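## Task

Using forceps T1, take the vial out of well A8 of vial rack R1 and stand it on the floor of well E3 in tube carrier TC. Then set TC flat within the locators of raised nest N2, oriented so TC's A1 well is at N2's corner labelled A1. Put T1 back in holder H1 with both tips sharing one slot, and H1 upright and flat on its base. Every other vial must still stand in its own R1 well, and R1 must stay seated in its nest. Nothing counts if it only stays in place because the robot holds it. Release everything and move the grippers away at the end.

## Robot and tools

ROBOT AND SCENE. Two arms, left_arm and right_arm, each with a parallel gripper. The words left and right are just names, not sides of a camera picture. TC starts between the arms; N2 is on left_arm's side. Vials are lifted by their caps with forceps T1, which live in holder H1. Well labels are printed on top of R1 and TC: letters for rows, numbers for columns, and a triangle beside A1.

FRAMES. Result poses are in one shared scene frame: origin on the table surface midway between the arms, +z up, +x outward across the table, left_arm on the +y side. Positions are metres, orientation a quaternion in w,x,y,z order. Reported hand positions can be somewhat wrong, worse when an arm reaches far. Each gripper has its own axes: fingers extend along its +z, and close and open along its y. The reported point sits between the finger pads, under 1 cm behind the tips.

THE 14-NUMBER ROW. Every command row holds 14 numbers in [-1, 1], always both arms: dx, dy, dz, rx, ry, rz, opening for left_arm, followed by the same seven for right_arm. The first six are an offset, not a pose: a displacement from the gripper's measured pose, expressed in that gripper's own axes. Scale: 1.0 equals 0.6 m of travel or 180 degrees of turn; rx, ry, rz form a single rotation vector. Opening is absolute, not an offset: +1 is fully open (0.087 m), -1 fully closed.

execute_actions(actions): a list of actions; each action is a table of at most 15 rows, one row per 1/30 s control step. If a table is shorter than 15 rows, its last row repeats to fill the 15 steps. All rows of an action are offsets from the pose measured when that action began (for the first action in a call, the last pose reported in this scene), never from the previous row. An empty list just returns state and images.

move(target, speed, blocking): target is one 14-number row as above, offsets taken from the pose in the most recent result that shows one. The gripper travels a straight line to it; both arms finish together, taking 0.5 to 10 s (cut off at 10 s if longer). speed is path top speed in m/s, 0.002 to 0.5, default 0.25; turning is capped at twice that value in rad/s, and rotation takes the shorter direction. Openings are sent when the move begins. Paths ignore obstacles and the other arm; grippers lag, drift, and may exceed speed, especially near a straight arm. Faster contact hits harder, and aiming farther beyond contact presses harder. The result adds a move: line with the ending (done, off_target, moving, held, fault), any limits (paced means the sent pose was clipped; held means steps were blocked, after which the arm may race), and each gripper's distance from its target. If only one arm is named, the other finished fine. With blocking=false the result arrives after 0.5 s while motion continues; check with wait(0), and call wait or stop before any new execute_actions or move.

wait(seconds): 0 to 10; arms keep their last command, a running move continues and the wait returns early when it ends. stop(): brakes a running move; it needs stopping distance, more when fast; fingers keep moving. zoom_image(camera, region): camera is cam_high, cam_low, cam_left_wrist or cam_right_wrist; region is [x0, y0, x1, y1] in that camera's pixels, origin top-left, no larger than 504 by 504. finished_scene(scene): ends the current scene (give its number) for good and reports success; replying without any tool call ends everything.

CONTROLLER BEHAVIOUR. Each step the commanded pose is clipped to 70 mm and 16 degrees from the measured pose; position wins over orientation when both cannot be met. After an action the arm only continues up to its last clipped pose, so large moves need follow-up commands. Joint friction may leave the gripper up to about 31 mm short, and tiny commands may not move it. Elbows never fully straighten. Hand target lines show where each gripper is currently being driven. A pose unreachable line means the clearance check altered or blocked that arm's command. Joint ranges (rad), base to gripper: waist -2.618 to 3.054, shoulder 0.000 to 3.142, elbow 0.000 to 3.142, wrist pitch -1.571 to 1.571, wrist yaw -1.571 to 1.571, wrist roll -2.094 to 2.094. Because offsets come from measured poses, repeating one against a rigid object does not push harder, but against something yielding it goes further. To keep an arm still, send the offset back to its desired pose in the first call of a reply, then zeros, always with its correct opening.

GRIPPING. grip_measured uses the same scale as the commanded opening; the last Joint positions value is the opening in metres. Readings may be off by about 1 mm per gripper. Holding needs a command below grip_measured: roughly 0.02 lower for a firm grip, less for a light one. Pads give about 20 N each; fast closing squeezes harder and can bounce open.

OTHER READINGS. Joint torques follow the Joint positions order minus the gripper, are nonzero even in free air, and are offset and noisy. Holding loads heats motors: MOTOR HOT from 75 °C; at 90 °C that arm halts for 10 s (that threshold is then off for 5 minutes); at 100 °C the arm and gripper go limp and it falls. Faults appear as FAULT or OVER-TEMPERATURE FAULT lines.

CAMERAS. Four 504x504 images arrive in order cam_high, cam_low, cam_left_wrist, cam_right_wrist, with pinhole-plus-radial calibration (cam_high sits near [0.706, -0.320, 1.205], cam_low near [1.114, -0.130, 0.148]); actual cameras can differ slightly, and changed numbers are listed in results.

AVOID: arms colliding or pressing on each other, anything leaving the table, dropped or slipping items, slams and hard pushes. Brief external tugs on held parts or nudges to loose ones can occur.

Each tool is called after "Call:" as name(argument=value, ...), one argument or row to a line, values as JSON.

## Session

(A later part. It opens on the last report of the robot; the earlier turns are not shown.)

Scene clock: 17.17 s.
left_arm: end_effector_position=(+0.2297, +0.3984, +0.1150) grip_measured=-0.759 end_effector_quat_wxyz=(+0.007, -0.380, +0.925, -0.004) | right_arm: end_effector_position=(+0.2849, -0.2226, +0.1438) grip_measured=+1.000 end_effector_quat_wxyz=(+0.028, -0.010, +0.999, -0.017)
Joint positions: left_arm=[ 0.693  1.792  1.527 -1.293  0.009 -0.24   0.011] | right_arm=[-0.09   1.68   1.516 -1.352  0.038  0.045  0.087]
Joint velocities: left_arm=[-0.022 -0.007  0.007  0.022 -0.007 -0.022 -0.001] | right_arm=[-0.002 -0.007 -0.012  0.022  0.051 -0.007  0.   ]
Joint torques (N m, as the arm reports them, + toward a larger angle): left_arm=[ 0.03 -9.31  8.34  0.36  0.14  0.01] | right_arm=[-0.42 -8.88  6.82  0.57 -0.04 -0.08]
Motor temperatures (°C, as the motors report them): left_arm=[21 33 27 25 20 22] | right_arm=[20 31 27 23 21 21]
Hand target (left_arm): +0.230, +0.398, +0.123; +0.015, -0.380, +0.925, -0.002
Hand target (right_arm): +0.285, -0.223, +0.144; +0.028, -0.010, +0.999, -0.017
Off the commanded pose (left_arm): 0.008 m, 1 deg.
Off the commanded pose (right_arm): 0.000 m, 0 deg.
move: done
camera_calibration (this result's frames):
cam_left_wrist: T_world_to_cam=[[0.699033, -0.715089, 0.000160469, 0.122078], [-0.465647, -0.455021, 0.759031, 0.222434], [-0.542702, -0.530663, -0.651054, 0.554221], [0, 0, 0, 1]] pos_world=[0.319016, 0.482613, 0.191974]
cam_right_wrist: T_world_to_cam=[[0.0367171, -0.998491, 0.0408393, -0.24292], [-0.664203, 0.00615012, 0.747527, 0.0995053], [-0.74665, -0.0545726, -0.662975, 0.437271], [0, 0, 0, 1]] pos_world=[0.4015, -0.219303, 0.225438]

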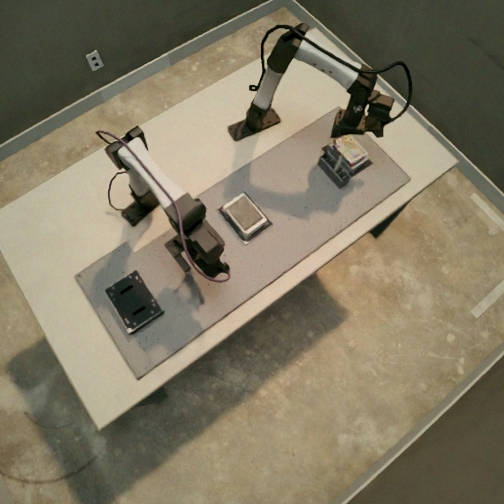

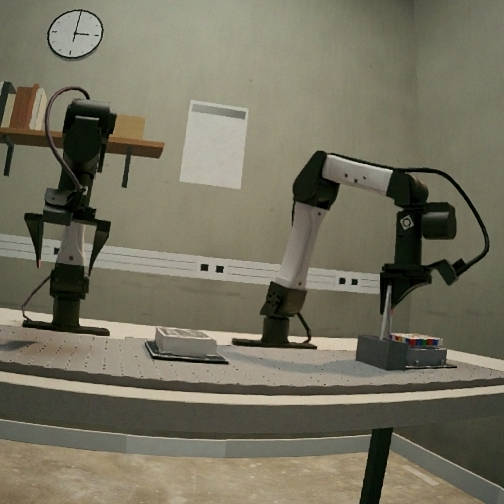

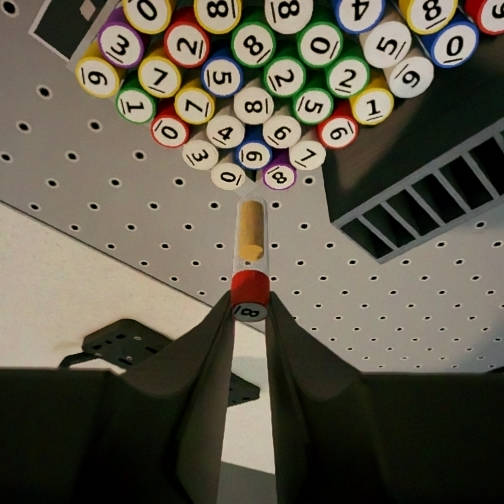

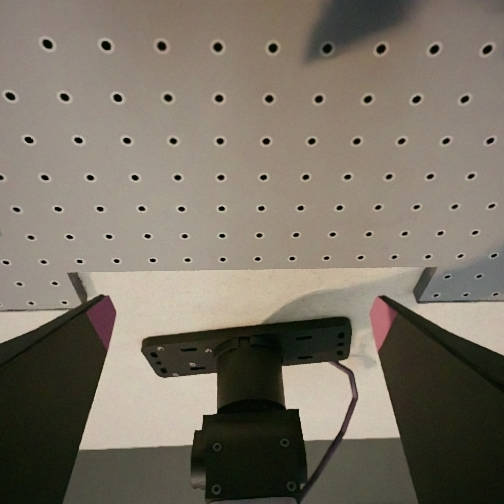

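Call:
move(
  target=[0.083,0.082,-0.02,0,0,0,-0.785,0,0,0,0,0,0,1],
  speed=0.12,
)

Call:
move(
  target=[0.19,-0.19,0,0,0,0.25,-0.785,0,0,0,0,0,0,1],
  speed=0.15,
)

Call:
move(
  target=[-0.2,-0.37,0.03,0,0,0,-0.785,0,0,0,0,0,0,1],
  speed=0.2,
)

Scene clock: 18.97 s.
left_arm: end_effector_position=(+0.1682, +0.4015, +0.1259) grip_measured=-0.759 end_effector_quat_wxyz=(+0.014, -0.381, +0.924, -0.001) | right_arm: end_effector_position=(+0.2849, -0.2226, +0.1438) grip_measured=+1.000 end_effector_quat_wxyz=(+0.028, -0.010, +0.999, -0.017)
Joint positions: left_arm=[ 0.815  1.589  1.344 -1.299  0.009 -0.121  0.011] | right_arm=[-0.09   1.68   1.516 -1.352  0.038  0.045  0.087]
Joint velocities: left_arm=[-0.007 -0.002 -0.012  0.022 -0.051  0.037 -0.   ] | right_arm=[-0.002  0.002  0.007  0.037 -0.051 -0.022  0.   ]
Joint torques (N m, as the arm reports them, + toward a larger angle): left_arm=[ 0.81 -7.53  5.17  0.44  0.17  0.12] | right_arm=[-0.64 -8.82  6.91  0.58 -0.04 -0.07]
Motor temperatures (°C, as the motors report them): left_arm=[21 33 27 25 20 22] | right_arm=[20 31 27 23 21 21]
Hand target (left_arm): +0.160, +0.398, +0.125; +0.008, -0.380, +0.925, -0.004
Hand target (right_arm): +0.285, -0.223, +0.144; +0.028, -0.010, +0.999, -0.017
Off the commanded pose (left_arm): 0.009 m, 1 deg.
Off the commanded pose (right_arm): 0.000 m, 0 deg.
move: done
camera_calibration (this result's frames):
cam_left_wrist: T_world_to_cam=[[0.700954, -0.713206, 0.000529482, 0.166146], [-0.473079, -0.464396, 0.748688, 0.193264], [-0.533723, -0.525046, -0.662923, 0.527296], [0, 0, 0, 1]] pos_world=[0.256398, 0.485102, 0.204774]
cam_right_wrist: T_world_to_cam=[[0.0367171, -0.998491, 0.0408393, -0.24292], [-0.664203, 0.00615012, 0.747527, 0.0995053], [-0.74665, -0.0545726, -0.662975, 0.437271], [0, 0, 0, 1]] pos_world=[0.4015, -0.219303, 0.225438]

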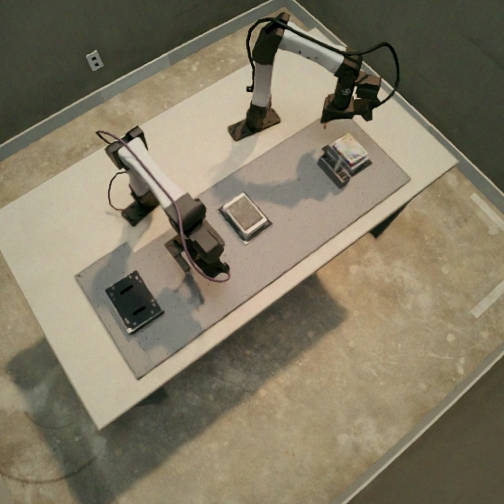

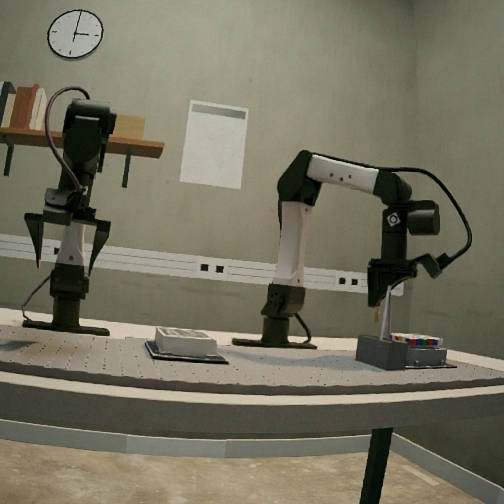

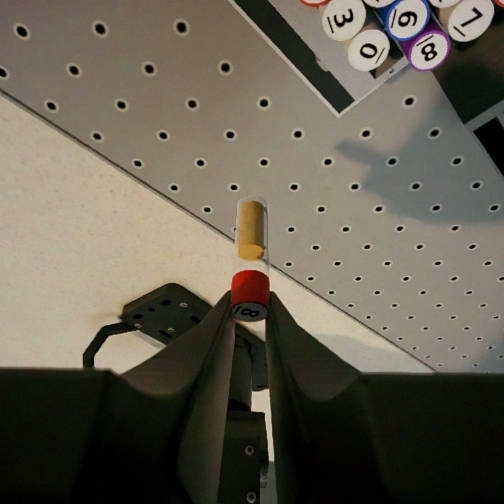

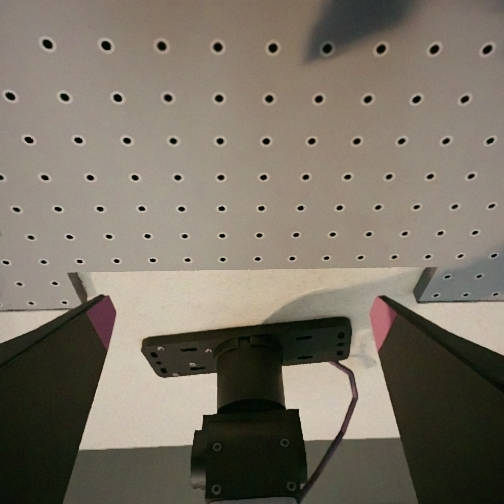

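Scene clock: 21.90 s.
left_arm: end_effector_position=(+0.1706, +0.2444, +0.1216) grip_measured=-0.759 end_effector_quat_wxyz=(+0.011, -0.002, +1.000, +0.004) | right_arm: end_effector_position=(+0.2849, -0.2226, +0.1438) grip_measured=+1.000 end_effector_quat_wxyz=(+0.028, -0.010, +0.999, -0.017)
Joint positions: left_arm=[ 0.091  1.427  1.175 -1.297 -0.009 -0.066  0.011] | right_arm=[-0.09   1.68   1.516 -1.352  0.038  0.045  0.087]
Joint velocities: left_arm=[ 0.022 -0.002 -0.002 -0.007 -0.037  0.051 -0.   ] | right_arm=[-0.002 -0.007 -0.012  0.081 -0.007 -0.007  0.   ]
Joint torques (N m, as the arm reports them, + toward a larger angle): left_arm=[-0.81 -6.16  5.37  0.42  0.08 -0.01] | right_arm=[-0.54 -8.71  6.89  0.56  0.   -0.05]
Motor temperatures (°C, as the motors report them): left_arm=[21 33 27 25 20 22] | right_arm=[20 31 27 23 21 21]
Hand target (left_arm): +0.163, +0.244, +0.121; +0.007, +0.001, +1.000, +0.007
Hand target (right_arm): +0.285, -0.223, +0.144; +0.028, -0.010, +0.999, -0.017
Off the commanded pose (left_arm): 0.006 m, 0 deg.
Off the commanded pose (right_arm): 0.000 m, 0 deg.
move: done
camera_calibration (this result's frames):
cam_left_wrist: T_world_to_cam=[[-0.00179993, -0.999808, -0.0195087, 0.244808], [-0.660547, -0.0134582, 0.750664, 0.0462028], [-0.750782, 0.0142376, -0.660396, 0.348139], [0, 0, 0, 1]] pos_world=[0.292337, 0.240427, 0.200003]
cam_right_wrist: T_world_to_cam=[[0.0367171, -0.998491, 0.0408393, -0.24292], [-0.664203, 0.00615012, 0.747527, 0.0995053], [-0.74665, -0.0545726, -0.662975, 0.437271], [0, 0, 0, 1]] pos_world=[0.4015, -0.219303, 0.225438]

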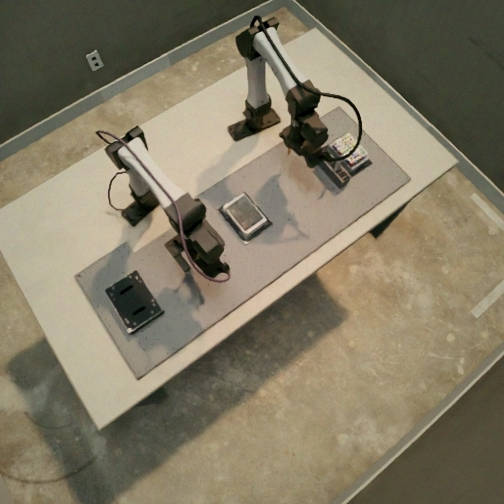

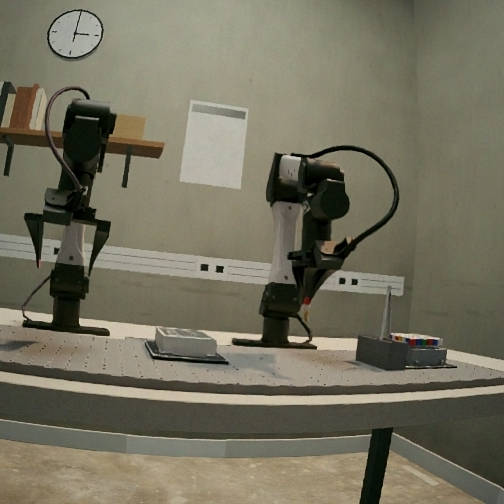

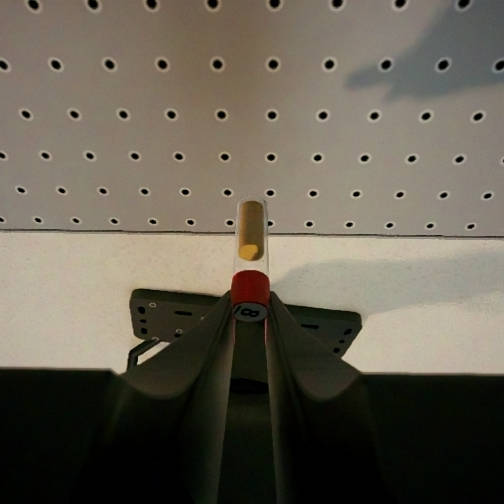

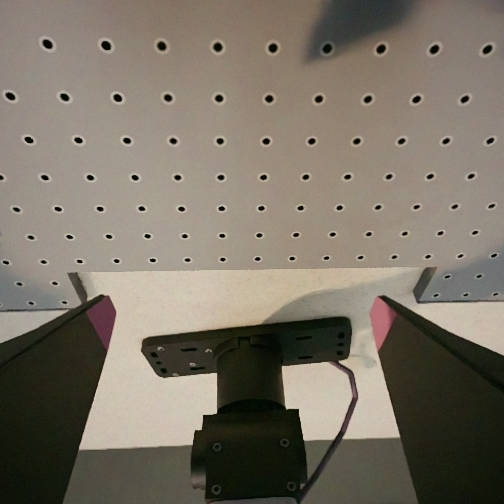

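Scene clock: 23.87 s.
left_arm: end_effector_position=(+0.2909, +0.0265, +0.1104) grip_measured=-0.759 end_effector_quat_wxyz=(+0.017, +0.001, +1.000, -0.000) | right_arm: end_effector_position=(+0.2849, -0.2226, +0.1438) grip_measured=+1.000 end_effector_quat_wxyz=(+0.028, -0.010, +0.999, -0.017)
Joint positions: left_arm=[-0.425  2.176  2.057 -1.423 -0.018 -0.577  0.011] | right_arm=[-0.09   1.68   1.516 -1.352  0.038  0.045  0.087]
Joint velocities: left_arm=[-0.012 -0.007  0.007 -0.037  0.007  0.007 -0.001] | right_arm=[ 0.002  0.007  0.002  0.037 -0.051  0.081  0.   ]
Joint torques (N m, as the arm reports them, + toward a larger angle): left_arm=[-0.36 -9.49  8.44  0.36  0.08 -0.07] | right_arm=[-0.47 -8.77  6.79  0.56 -0.04 -0.05]
Motor temperatures (°C, as the motors report them): left_arm=[21 33 28 25 20 22] | right_arm=[20 32 27 23 21 21]
Hand target (left_arm): +0.290, +0.025, +0.105; +0.009, -0.002, +1.000, +0.007
Hand target (right_arm): +0.285, -0.223, +0.144; +0.028, -0.010, +0.999, -0.017
Off the commanded pose (left_arm): 0.007 m, 1 deg.
Off the commanded pose (right_arm): 0.000 m, 0 deg.
move: done
camera_calibration (this result's frames):
cam_left_wrist: T_world_to_cam=[[-0.00731653, -0.999909, -0.0113329, 0.0276667], [-0.669209, -0.00352516, 0.743066, 0.134134], [-0.743038, 0.0130208, -0.669122, 0.432924], [0, 0, 0, 1]] pos_world=[0.411645, 0.0225, 0.190323]
cam_right_wrist: T_world_to_cam=[[0.0367171, -0.998491, 0.0408393, -0.24292], [-0.664203, 0.00615012, 0.747527, 0.0995053], [-0.74665, -0.0545726, -0.662975, 0.437271], [0, 0, 0, 1]] pos_world=[0.4015, -0.219303, 0.225438]

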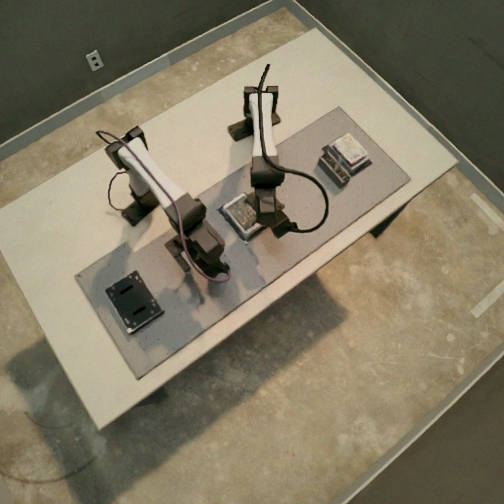

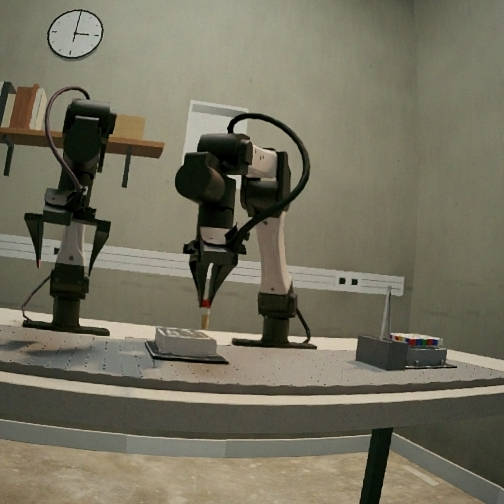

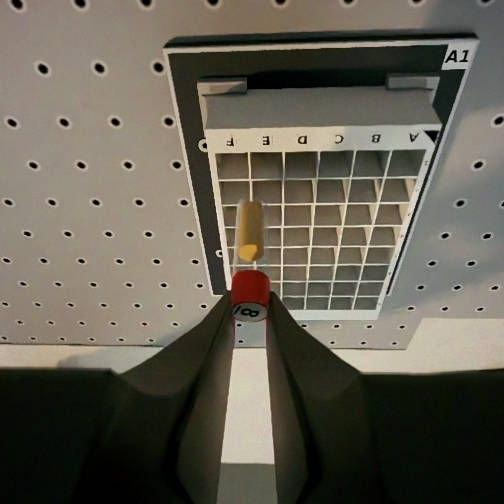

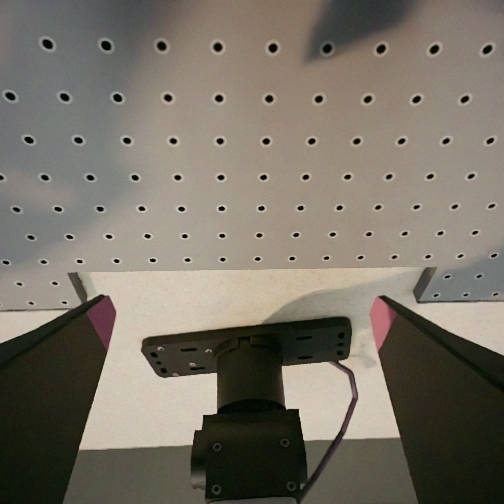

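Call:
move(
  target=[0.038,-0.016,0.015,0,0,0,-0.785,0,0,0,0,0,0,1],
  speed=0.05,
)

Scene clock: 25.30 s.
left_arm: end_effector_position=(+0.2726, +0.0190, +0.0983) grip_measured=-0.759 end_effector_quat_wxyz=(+0.013, +0.002, +1.000, +0.002) | right_arm: end_effector_position=(+0.2849, -0.2226, +0.1438) grip_measured=+1.000 end_effector_quat_wxyz=(+0.028, -0.010, +0.999, -0.017)
Joint positions: left_arm=[-0.465  2.129  1.934 -1.356 -0.018 -0.614  0.011] | right_arm=[-0.09   1.68   1.516 -1.352  0.038  0.045  0.087]
Joint velocities: left_arm=[ 0.007  0.002  0.002  0.066  0.022 -0.037 -0.001] | right_arm=[-0.002 -0.002  0.012  0.007 -0.095  0.007  0.   ]
Joint torques (N m, as the arm reports them, + toward a larger angle): left_arm=[ -0.6  -12.37   5.21   0.5    0.05  -0.07] | right_arm=[-0.45 -8.76  6.93  0.58  0.   -0.05]
Motor temperatures (°C, as the motors report them): left_arm=[21 34 28 25 20 22] | right_arm=[20 32 27 23 21 21]
Hand target (left_arm): +0.268, +0.018, +0.100; +0.017, +0.001, +1.000, +0.000
Hand target (right_arm): +0.285, -0.223, +0.144; +0.028, -0.010, +0.999, -0.017
Off the commanded pose (left_arm): 0.005 m, 1 deg.
Off the commanded pose (right_arm): 0.000 m, 0 deg.
move: done
camera_calibration (this result's frames):
cam_left_wrist: T_world_to_cam=[[-0.00934092, -0.99984, -0.015285, 0.0208108], [-0.663612, -0.00523615, 0.748058, 0.12892], [-0.748018, 0.0171309, -0.663457, 0.412008], [0, 0, 0, 1]] pos_world=[0.393937, 0.0144244, 0.177229]
cam_right_wrist: T_world_to_cam=[[0.0367171, -0.998491, 0.0408393, -0.24292], [-0.664203, 0.00615012, 0.747527, 0.0995053], [-0.74665, -0.0545726, -0.662975, 0.437271], [0, 0, 0, 1]] pos_world=[0.4015, -0.219303, 0.225438]

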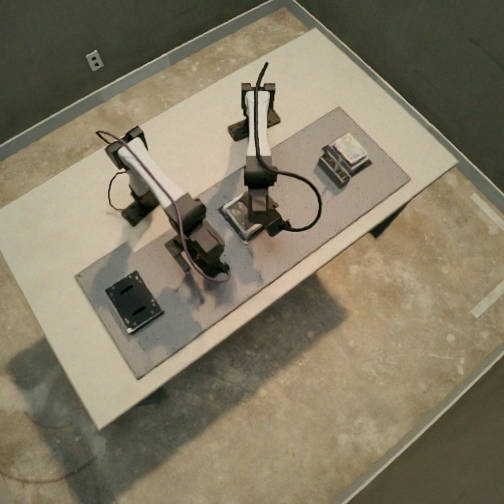

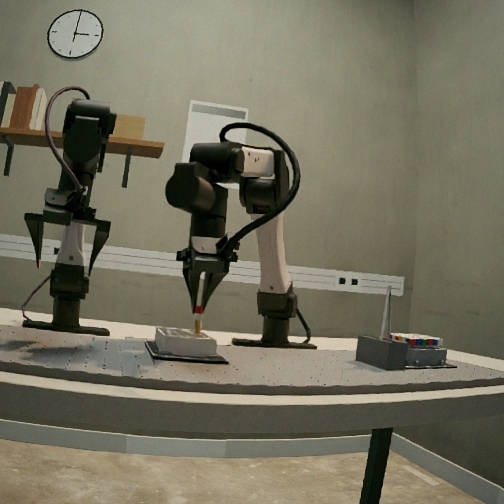

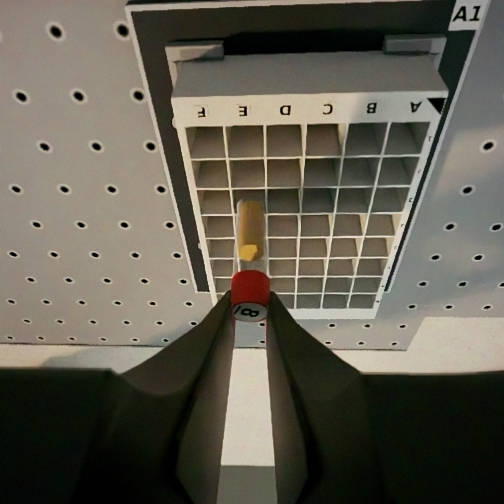

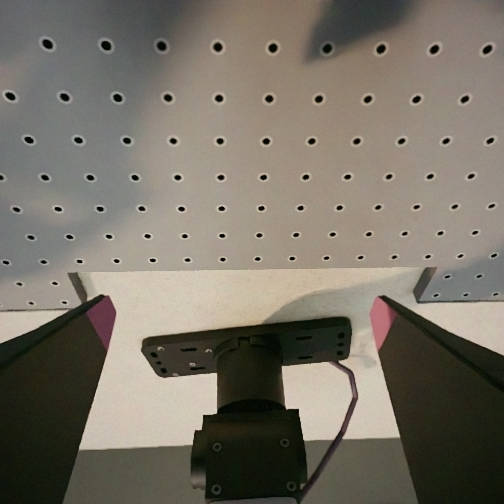

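Over E3; descend.

Call:
move(
  target=[0,0,0.06,0,0,0,-0.785,0,0,0,0,0,0,1],
  speed=0.03,
)

Scene clock: 27.03 s.
left_arm: end_effector_position=(+0.2715, +0.0181, +0.0935) grip_measured=-0.759 end_effector_quat_wxyz=(+0.025, +0.002, +1.000, -0.011) | right_arm: end_effector_position=(+0.2849, -0.2226, +0.1438) grip_measured=+1.000 end_effector_quat_wxyz=(+0.028, -0.010, +0.999, -0.017)
Joint positions: left_arm=[-0.465  2.088  1.855 -1.283 -0.011 -0.615  0.011] | right_arm=[-0.09   1.68   1.516 -1.352  0.038  0.045  0.087]
Joint velocities: left_arm=[-0.002  0.002 -0.032 -0.007 -0.037 -0.066 -0.   ] | right_arm=[ 0.007  0.007  0.002 -0.081  0.007 -0.037  0.   ]
Joint torques (N m, as the arm reports them, + toward a larger angle): left_arm=[ 0.21 -7.4   2.47  1.07  0.05  0.07] | right_arm=[-0.66 -8.84  6.98  0.55 -0.03 -0.06]
Motor temperatures (°C, as the motors report them): left_arm=[21 35 28 25 20 22] | right_arm=[20 32 27 23 21 21]
Hand target (left_arm): +0.273, +0.020, +0.064; +0.013, +0.002, +1.000, +0.002
Hand target (right_arm): +0.285, -0.223, +0.144; +0.028, -0.010, +0.999, -0.017
Off the commanded pose (left_arm): 0.031 m, 2 deg.
Off the commanded pose (right_arm): 0.000 m, 0 deg.
move: off_target (left_arm)
camera_calibration (this result's frames):
cam_left_wrist: T_world_to_cam=[[-0.00880784, -0.999905, 0.0106466, 0.0172622], [-0.681043, 0.0137943, 0.732114, 0.137641], [-0.732191, -0.000802431, -0.681099, 0.405708], [0, 0, 0, 1]] pos_world=[0.390947, 0.0156875, 0.175374]
cam_right_wrist: T_world_to_cam=[[0.0367171, -0.998491, 0.0408393, -0.24292], [-0.664203, 0.00615012, 0.747527, 0.0995053], [-0.74665, -0.0545726, -0.662975, 0.437271], [0, 0, 0, 1]] pos_world=[0.4015, -0.219303, 0.225438]

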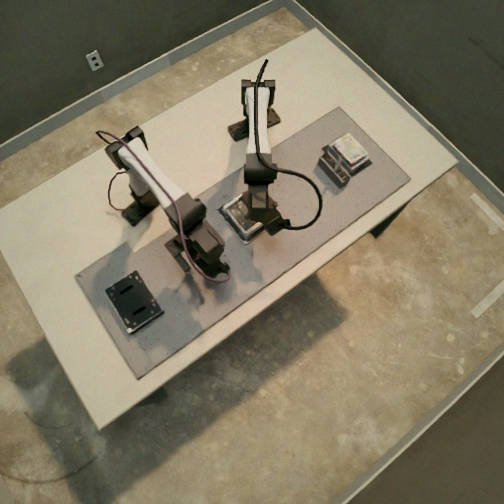

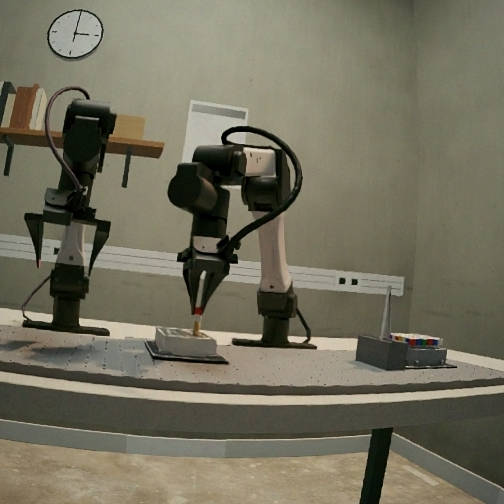

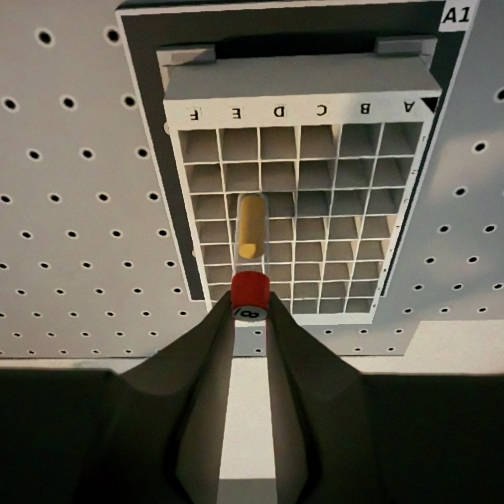

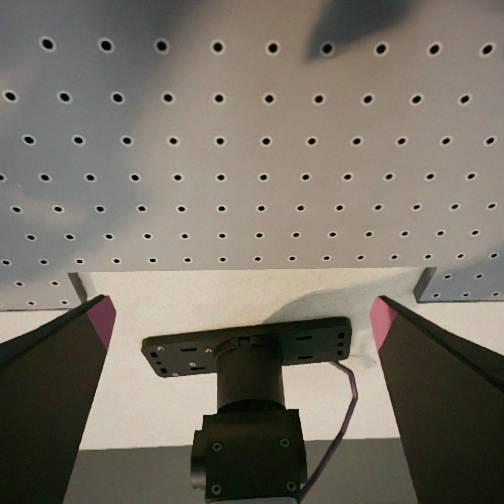

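Caught on wall; shift −x, +y.

Call:
move(
  target=[0.012,0.009,-0.008,0,0,0,-0.785,0,0,0,0,0,0,1],
  speed=0.03,
)

Call:
move(
  target=[0,0,0.05,0,0,0,-0.785,0,0,0,0,0,0,1],
  speed=0.03,
)

Scene clock: 28.10 s.
left_arm: end_effector_position=(+0.2692, +0.0198, +0.0966) grip_measured=-0.760 end_effector_quat_wxyz=(+0.029, +0.002, +0.999, -0.014) | right_arm: end_effector_position=(+0.2849, -0.2226, +0.1438) grip_measured=+1.000 end_effector_quat_wxyz=(+0.028, -0.010, +0.999, -0.017)
Joint positions: left_arm=[-0.465  2.067  1.836 -1.277 -0.011 -0.615  0.01 ] | right_arm=[-0.09   1.68   1.516 -1.352  0.038  0.045  0.087]
Joint velocities: left_arm=[-0.002 -0.022 -0.027 -0.007 -0.037 -0.007 -0.001] | right_arm=[ 0.017  0.007 -0.002  0.007 -0.051 -0.007  0.   ]
Joint torques (N m, as the arm reports them, + toward a larger angle): left_arm=[  0.05 -11.87   5.16   0.52   0.12   0.02] | right_arm=[-0.53 -8.71  6.75  0.55 -0.06  0.  ]
Motor temperatures (°C, as the motors report them): left_arm=[21 35 28 25 20 22] | right_arm=[20 32 27 23 21 21]
Hand target (left_arm): +0.264, +0.024, +0.098; +0.025, +0.002, +1.000, -0.011
Hand target (right_arm): +0.285, -0.223, +0.144; +0.028, -0.010, +0.999, -0.017
Off the commanded pose (left_arm): 0.007 m, 0 deg.
Off the commanded pose (right_arm): 0.000 m, 0 deg.
move: done
camera_calibration (this result's frames):
cam_left_wrist: T_world_to_cam=[[-0.00889707, -0.999841, 0.0154509, 0.0184061], [-0.686033, 0.0173448, 0.727364, 0.135545], [-0.727516, -0.00412839, -0.686078, 0.405393], [0, 0, 0, 1]] pos_world=[0.388082, 0.0177258, 0.179256]
cam_right_wrist: T_world_to_cam=[[0.0367171, -0.998491, 0.0408393, -0.24292], [-0.664203, 0.00615012, 0.747527, 0.0995053], [-0.74665, -0.0545726, -0.662975, 0.437271], [0, 0, 0, 1]] pos_world=[0.4015, -0.219303, 0.225438]

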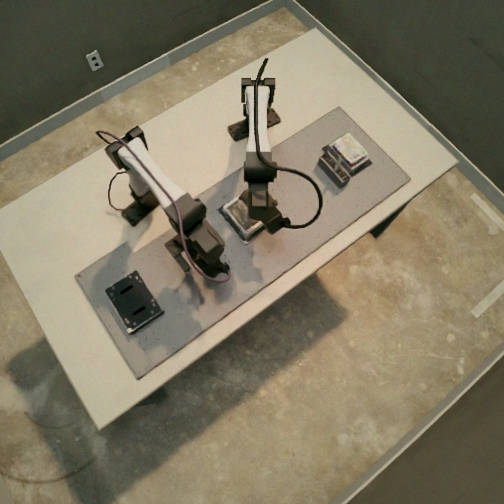

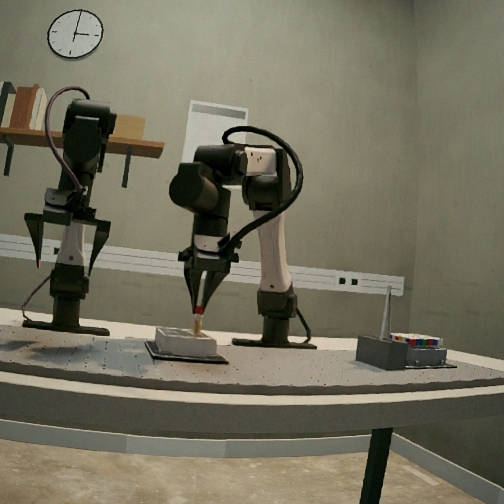

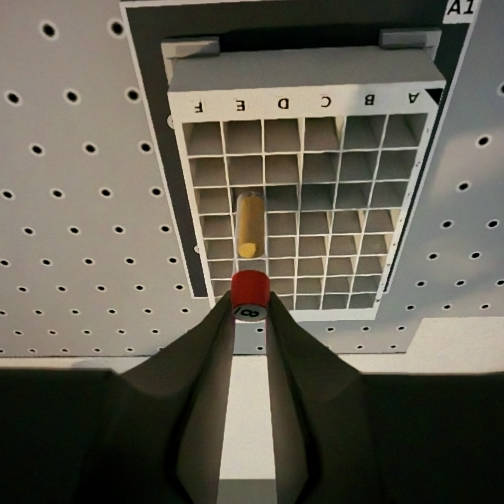

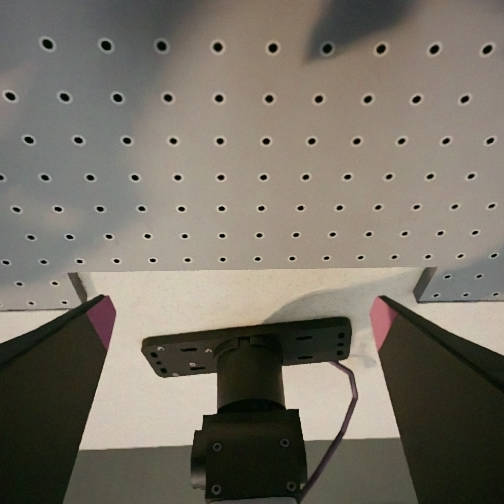

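Scene clock: 29.33 s.
left_arm: end_effector_position=(+0.2702, +0.0190, +0.0933) grip_measured=-0.760 end_effector_quat_wxyz=(+0.040, +0.002, +0.999, -0.022) | right_arm: end_effector_position=(+0.2849, -0.2226, +0.1438) grip_measured=+1.000 end_effector_quat_wxyz=(+0.028, -0.010, +0.999, -0.017)
Joint positions: left_arm=[-0.465  2.042  1.788 -1.225 -0.011 -0.615  0.01 ] | right_arm=[-0.09   1.68   1.516 -1.352  0.038  0.045  0.087]
Joint velocities: left_arm=[-0.007 -0.017  0.012  0.022  0.007  0.095  0.   ] | right_arm=[-0.002  0.002 -0.007 -0.081 -0.037 -0.066  0.   ]
Joint torques (N m, as the arm reports them, + toward a larger angle): left_arm=[ 0.15 -7.78  3.01  1.09  0.09  0.03] | right_arm=[-0.58 -8.73  6.87  0.59 -0.05 -0.06]
Motor temperatures (°C, as the motors report them): left_arm=[21 35 28 25 20 22] | right_arm=[20 32 27 23 21 21]
Hand target (left_arm): +0.270, +0.020, +0.068; +0.028, +0.002, +1.000, -0.013
Hand target (right_arm): +0.285, -0.223, +0.144; +0.028, -0.010, +0.999, -0.017
Off the commanded pose (left_arm): 0.027 m, 2 deg.
Off the commanded pose (right_arm): 0.000 m, 0 deg.
move: off_target (left_arm)
camera_calibration (this result's frames):
cam_left_wrist: T_world_to_cam=[[-0.00943823, -0.999456, 0.0316008, 0.016348], [-0.702576, 0.0291155, 0.711013, 0.14441], [-0.711546, -0.0154912, -0.702469, 0.401363], [0, 0, 0, 1]] pos_world=[0.387202, 0.0183521, 0.178751]
cam_right_wrist: T_world_to_cam=[[0.0367171, -0.998491, 0.0408393, -0.24292], [-0.664203, 0.00615012, 0.747527, 0.0995053], [-0.74665, -0.0545726, -0.662975, 0.437271], [0, 0, 0, 1]] pos_world=[0.4015, -0.219303, 0.225438]

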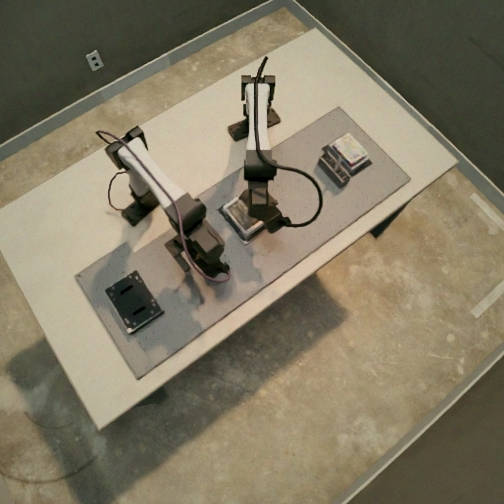

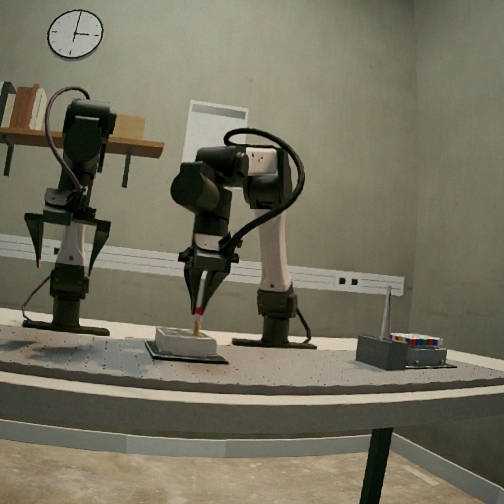

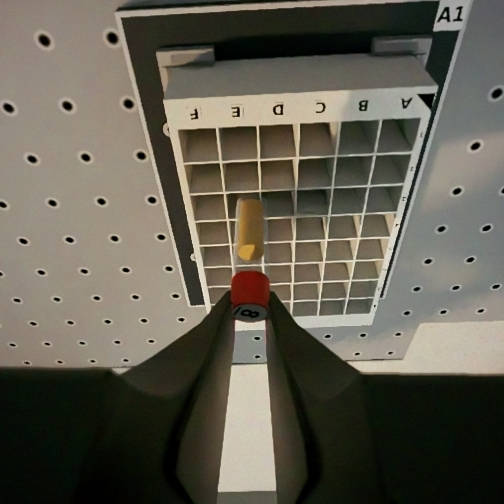

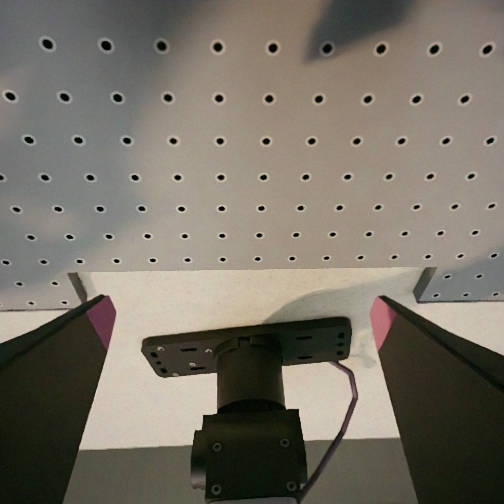

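Call:
move(
  target=[0.008,0.016,-0.012,-0.014,0.025,0,-0.785,0,0,0,0,0,0,1],
  speed=0.03,
)

Call:
zoom_image(
  camera="cam_left_wrist",
  region=[170,100,330,260],
)

Scene clock: 31.60 s.
left_arm: end_effector_position=(+0.2618, +0.0246, +0.1058) grip_measured=-0.760 end_effector_quat_wxyz=(+0.014, +0.003, +1.000, -0.005) | right_arm: end_effector_position=(+0.2849, -0.2226, +0.1438) grip_measured=+1.000 end_effector_quat_wxyz=(+0.028, -0.010, +0.999, -0.017)
Joint positions: left_arm=[-0.465  2.066  1.868 -1.343 -0.008 -0.611  0.01 ] | right_arm=[-0.09   1.68   1.516 -1.352  0.038  0.045  0.087]
Joint velocities: left_arm=[-0.027  0.007 -0.002  0.066 -0.037  0.051 -0.   ] | right_arm=[ 0.002 -0.012  0.002 -0.022  0.007  0.007  0.   ]
Joint torques (N m, as the arm reports them, + toward a larger angle): left_arm=[ 1.19 -8.4   8.59  0.4   0.19  0.18] | right_arm=[-0.63 -8.83  6.82  0.56 -0.02 -0.02]
Motor temperatures (°C, as the motors report them): left_arm=[21 36 28 25 20 22] | right_arm=[20 32 27 23 21 21]
Hand target (left_arm): +0.265, +0.029, +0.100; +0.001, +0.001, +1.000, -0.000
Hand target (right_arm): +0.285, -0.223, +0.144; +0.028, -0.010, +0.999, -0.017
Off the commanded pose (left_arm): 0.008 m, 2 deg.
Off the commanded pose (right_arm): 0.000 m, 0 deg.
move: done
camera_calibration (this result's frames):
cam_left_wrist: T_world_to_cam=[[-0.0122504, -0.999924, -0.00146154, 0.0256852], [-0.664964, 0.00705506, 0.746842, 0.116333], [-0.746775, 0.010121, -0.664999, 0.408863], [0, 0, 0, 1]] pos_world=[0.383, 0.0207244, 0.185048]
cam_right_wrist: T_world_to_cam=[[0.0367171, -0.998491, 0.0408393, -0.24292], [-0.664203, 0.00615012, 0.747527, 0.0995053], [-0.74665, -0.0545726, -0.662975, 0.437271], [0, 0, 0, 1]] pos_world=[0.4015, -0.219303, 0.225438]

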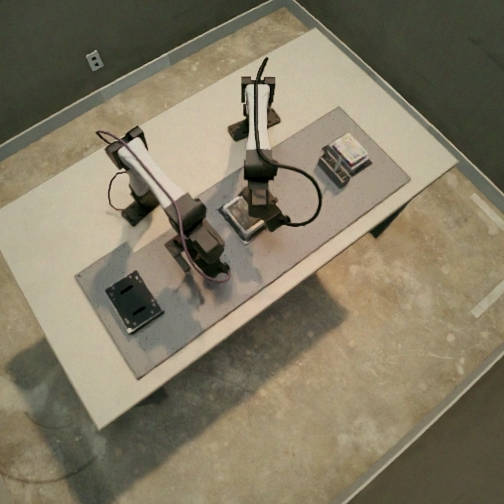

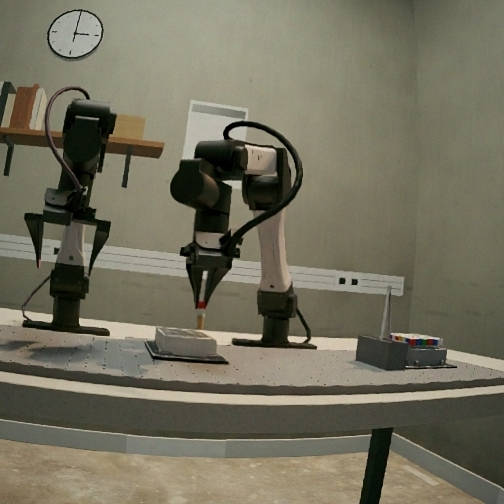

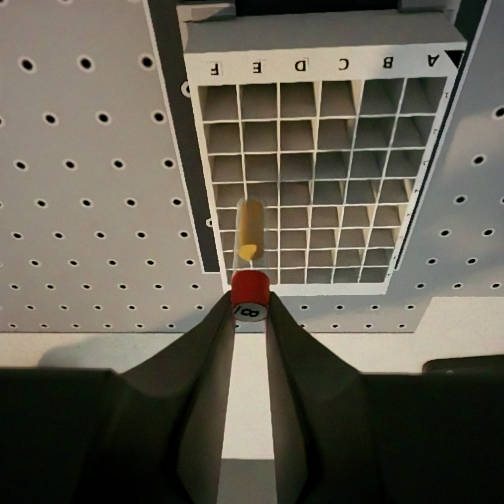

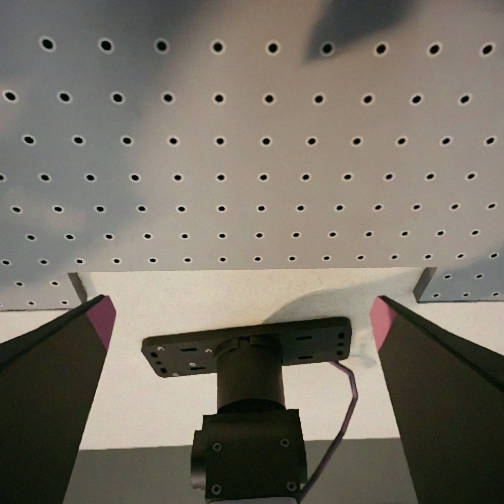

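Region (170, 100, 330, 260) of cam_left_wrist's 504x504 image, scaled by 3.150, with more detail than that image has.

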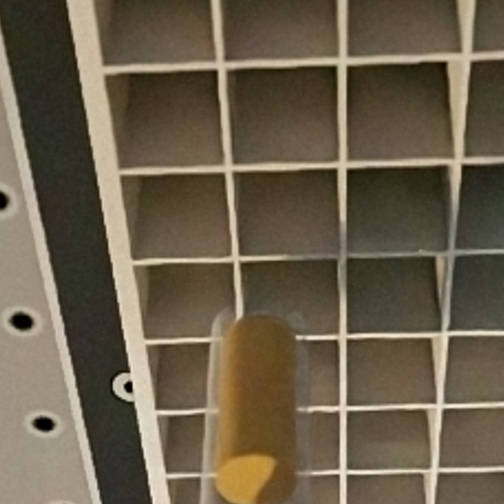

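Call:
move(
  target=[0,0,0.02,0,0,0,-0.785,0,0,0,0,0,0,1],
  speed=0.03,
)

Call:
zoom_image(
  camera="cam_left_wrist",
  region=[170,80,330,240],
)

Scene clock: 33.03 s.
left_arm: end_effector_position=(+0.2643, +0.0228, +0.0991) grip_measured=-0.760 end_effector_quat_wxyz=(+0.019, +0.004, +1.000, -0.008) | right_arm: end_effector_position=(+0.2849, -0.2226, +0.1438) grip_measured=+1.000 end_effector_quat_wxyz=(+0.028, -0.010, +0.999, -0.017)
Joint positions: left_arm=[-0.465  2.067  1.844 -1.307 -0.008 -0.611  0.01 ] | right_arm=[-0.09   1.68   1.516 -1.352  0.038  0.045  0.087]
Joint velocities: left_arm=[ 0.002 -0.017  0.022 -0.066 -0.022 -0.125  0.   ] | right_arm=[-0.002  0.007  0.002 -0.007 -0.066  0.066  0.   ]
Joint torques (N m, as the arm reports them, + toward a larger angle): left_arm=[  0.21 -10.43   5.43   0.56   0.14   0.03] | right_arm=[-0.57 -8.75  6.99  0.59 -0.01 -0.07]
Motor temperatures (°C, as the motors report them): left_arm=[21 36 28 25 20 22] | right_arm=[20 32 28 23 21 21]
Hand target (left_arm): +0.262, +0.025, +0.094; +0.014, +0.003, +1.000, -0.005
Hand target (right_arm): +0.285, -0.223, +0.144; +0.028, -0.010, +0.999, -0.017
Off the commanded pose (left_arm): 0.006 m, 1 deg.
Off the commanded pose (right_arm): 0.000 m, 0 deg.
move: done
camera_calibration (this result's frames):
cam_left_wrist: T_world_to_cam=[[-0.0126453, -0.999909, 0.00460933, 0.0234597], [-0.671438, 0.011907, 0.740965, 0.125192], [-0.740953, 0.00627484, -0.671528, 0.405463], [0, 0, 0, 1]] pos_world=[0.384784, 0.0194227, 0.179409]
cam_right_wrist: T_world_to_cam=[[0.0367171, -0.998491, 0.0408393, -0.24292], [-0.664203, 0.00615012, 0.747527, 0.0995053], [-0.74665, -0.0545726, -0.662975, 0.437271], [0, 0, 0, 1]] pos_world=[0.4015, -0.219303, 0.225438]

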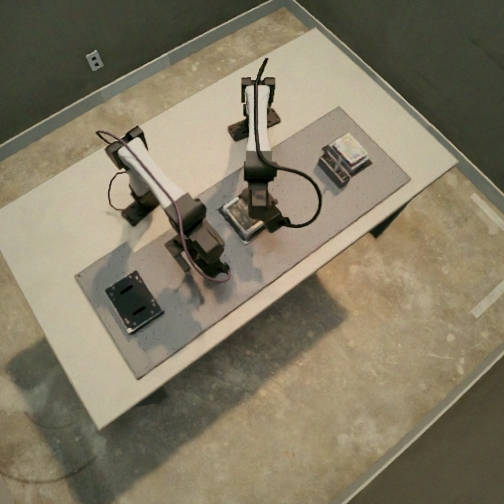

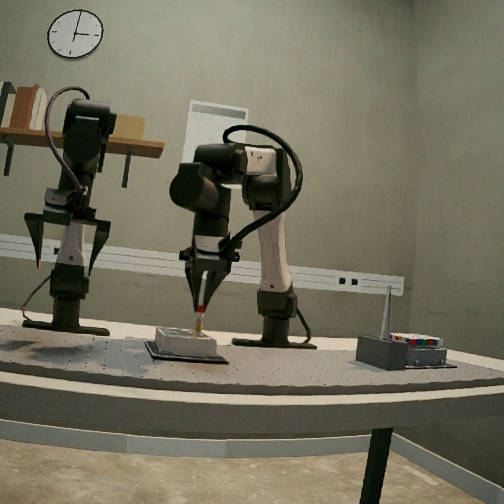

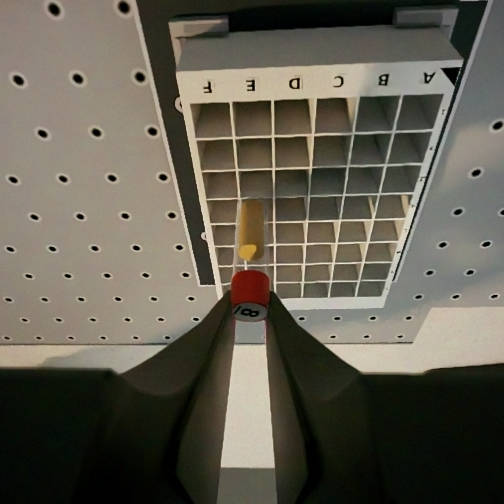

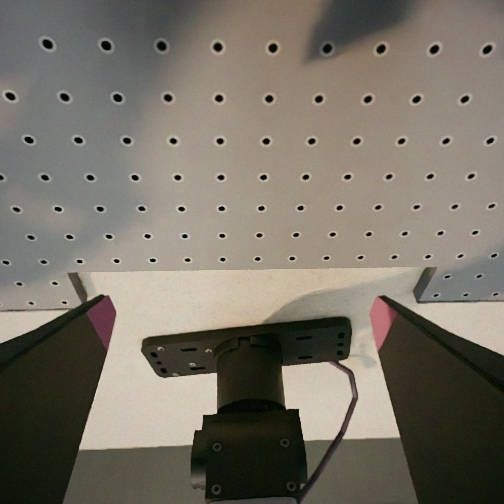

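Region (170, 80, 330, 240) of cam_left_wrist's 504x504 image, scaled by 3.150, with more detail than that image has.

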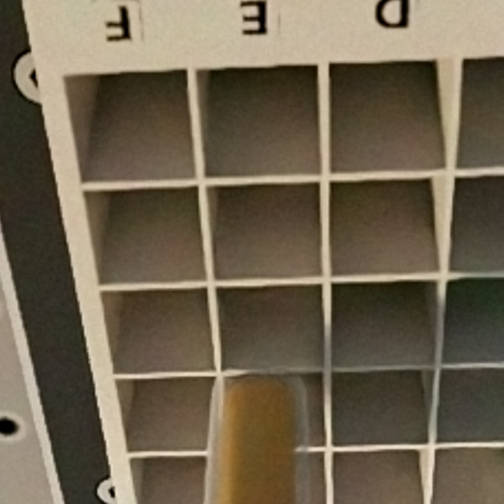

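Call:
move(
  target=[-0.003,0,0.05,0,0,0,-0.785,0,0,0,0,0,0,1],
  speed=0.03,
)

Scene clock: 34.63 s.
left_arm: end_effector_position=(+0.2677, +0.0201, +0.0944) grip_measured=-0.760 end_effector_quat_wxyz=(+0.032, +0.004, +0.999, -0.019) | right_arm: end_effector_position=(+0.2849, -0.2226, +0.1438) grip_measured=+1.000 end_effector_quat_wxyz=(+0.028, -0.010, +0.999, -0.017)
Joint positions: left_arm=[-0.465  2.049  1.8   -1.248 -0.006 -0.611  0.01 ] | right_arm=[-0.09   1.68   1.516 -1.352  0.038  0.045  0.087]
Joint velocities: left_arm=[-0.002  0.007  0.017  0.007  0.051  0.007 -0.   ] | right_arm=[-0.012 -0.017  0.007  0.022 -0.007  0.007  0.   ]
Joint torques (N m, as the arm reports them, + toward a larger angle): left_arm=[ 0.37 -8.07  2.88  0.99  0.1   0.08] | right_arm=[-0.55 -8.84  6.75  0.56 -0.02 -0.06]
Motor temperatures (°C, as the motors report them): left_arm=[21 36 28 25 20 22] | right_arm=[20 33 28 23 21 21]
Hand target (left_arm): +0.267, +0.023, +0.070; +0.018, +0.004, +1.000, -0.008
Hand target (right_arm): +0.285, -0.223, +0.144; +0.028, -0.010, +0.999, -0.017
Off the commanded pose (left_arm): 0.025 m, 2 deg.
Off the commanded pose (right_arm): 0.000 m, 0 deg.
move: off_target (left_arm)
camera_calibration (this result's frames):
cam_left_wrist: T_world_to_cam=[[-0.0131394, -0.999591, 0.0254021, 0.0189312], [-0.691257, 0.0274365, 0.722088, 0.137797], [-0.72249, -0.00807151, -0.691334, 0.402047], [0, 0, 0, 1]] pos_world=[0.385977, 0.018388, 0.177967]
cam_right_wrist: T_world_to_cam=[[0.0367171, -0.998491, 0.0408393, -0.24292], [-0.664203, 0.00615012, 0.747527, 0.0995053], [-0.74665, -0.0545726, -0.662975, 0.437271], [0, 0, 0, 1]] pos_world=[0.4015, -0.219303, 0.225438]

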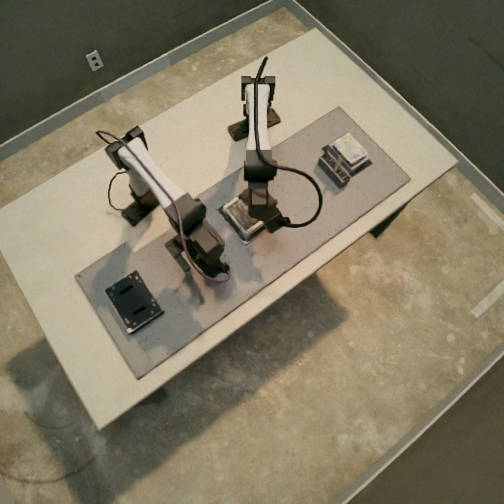

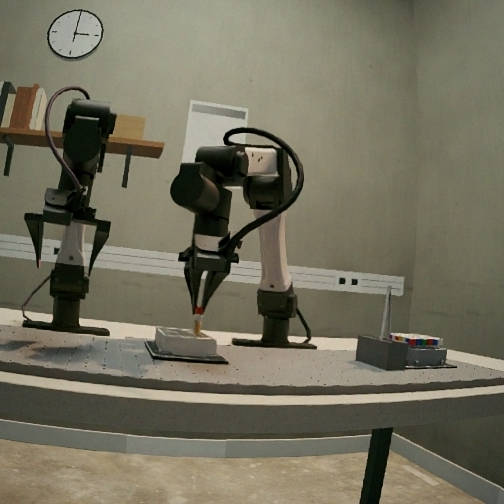

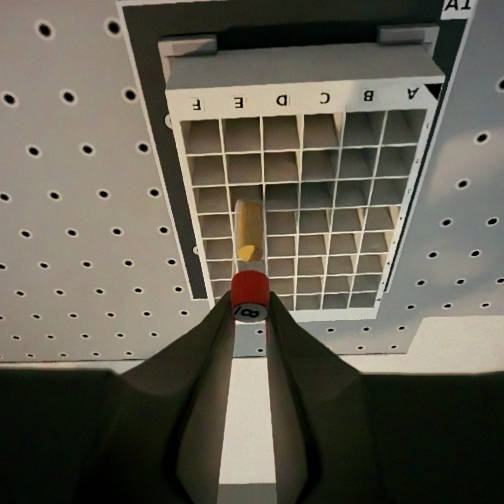

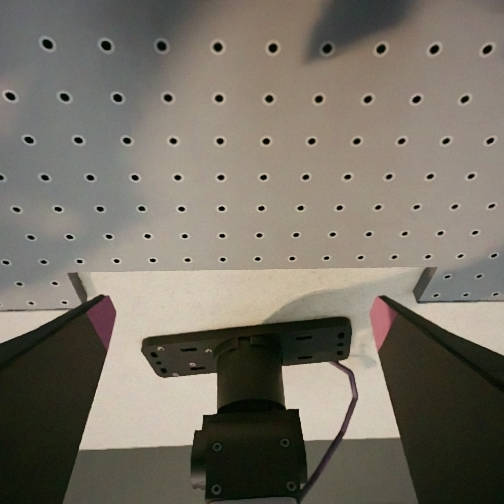

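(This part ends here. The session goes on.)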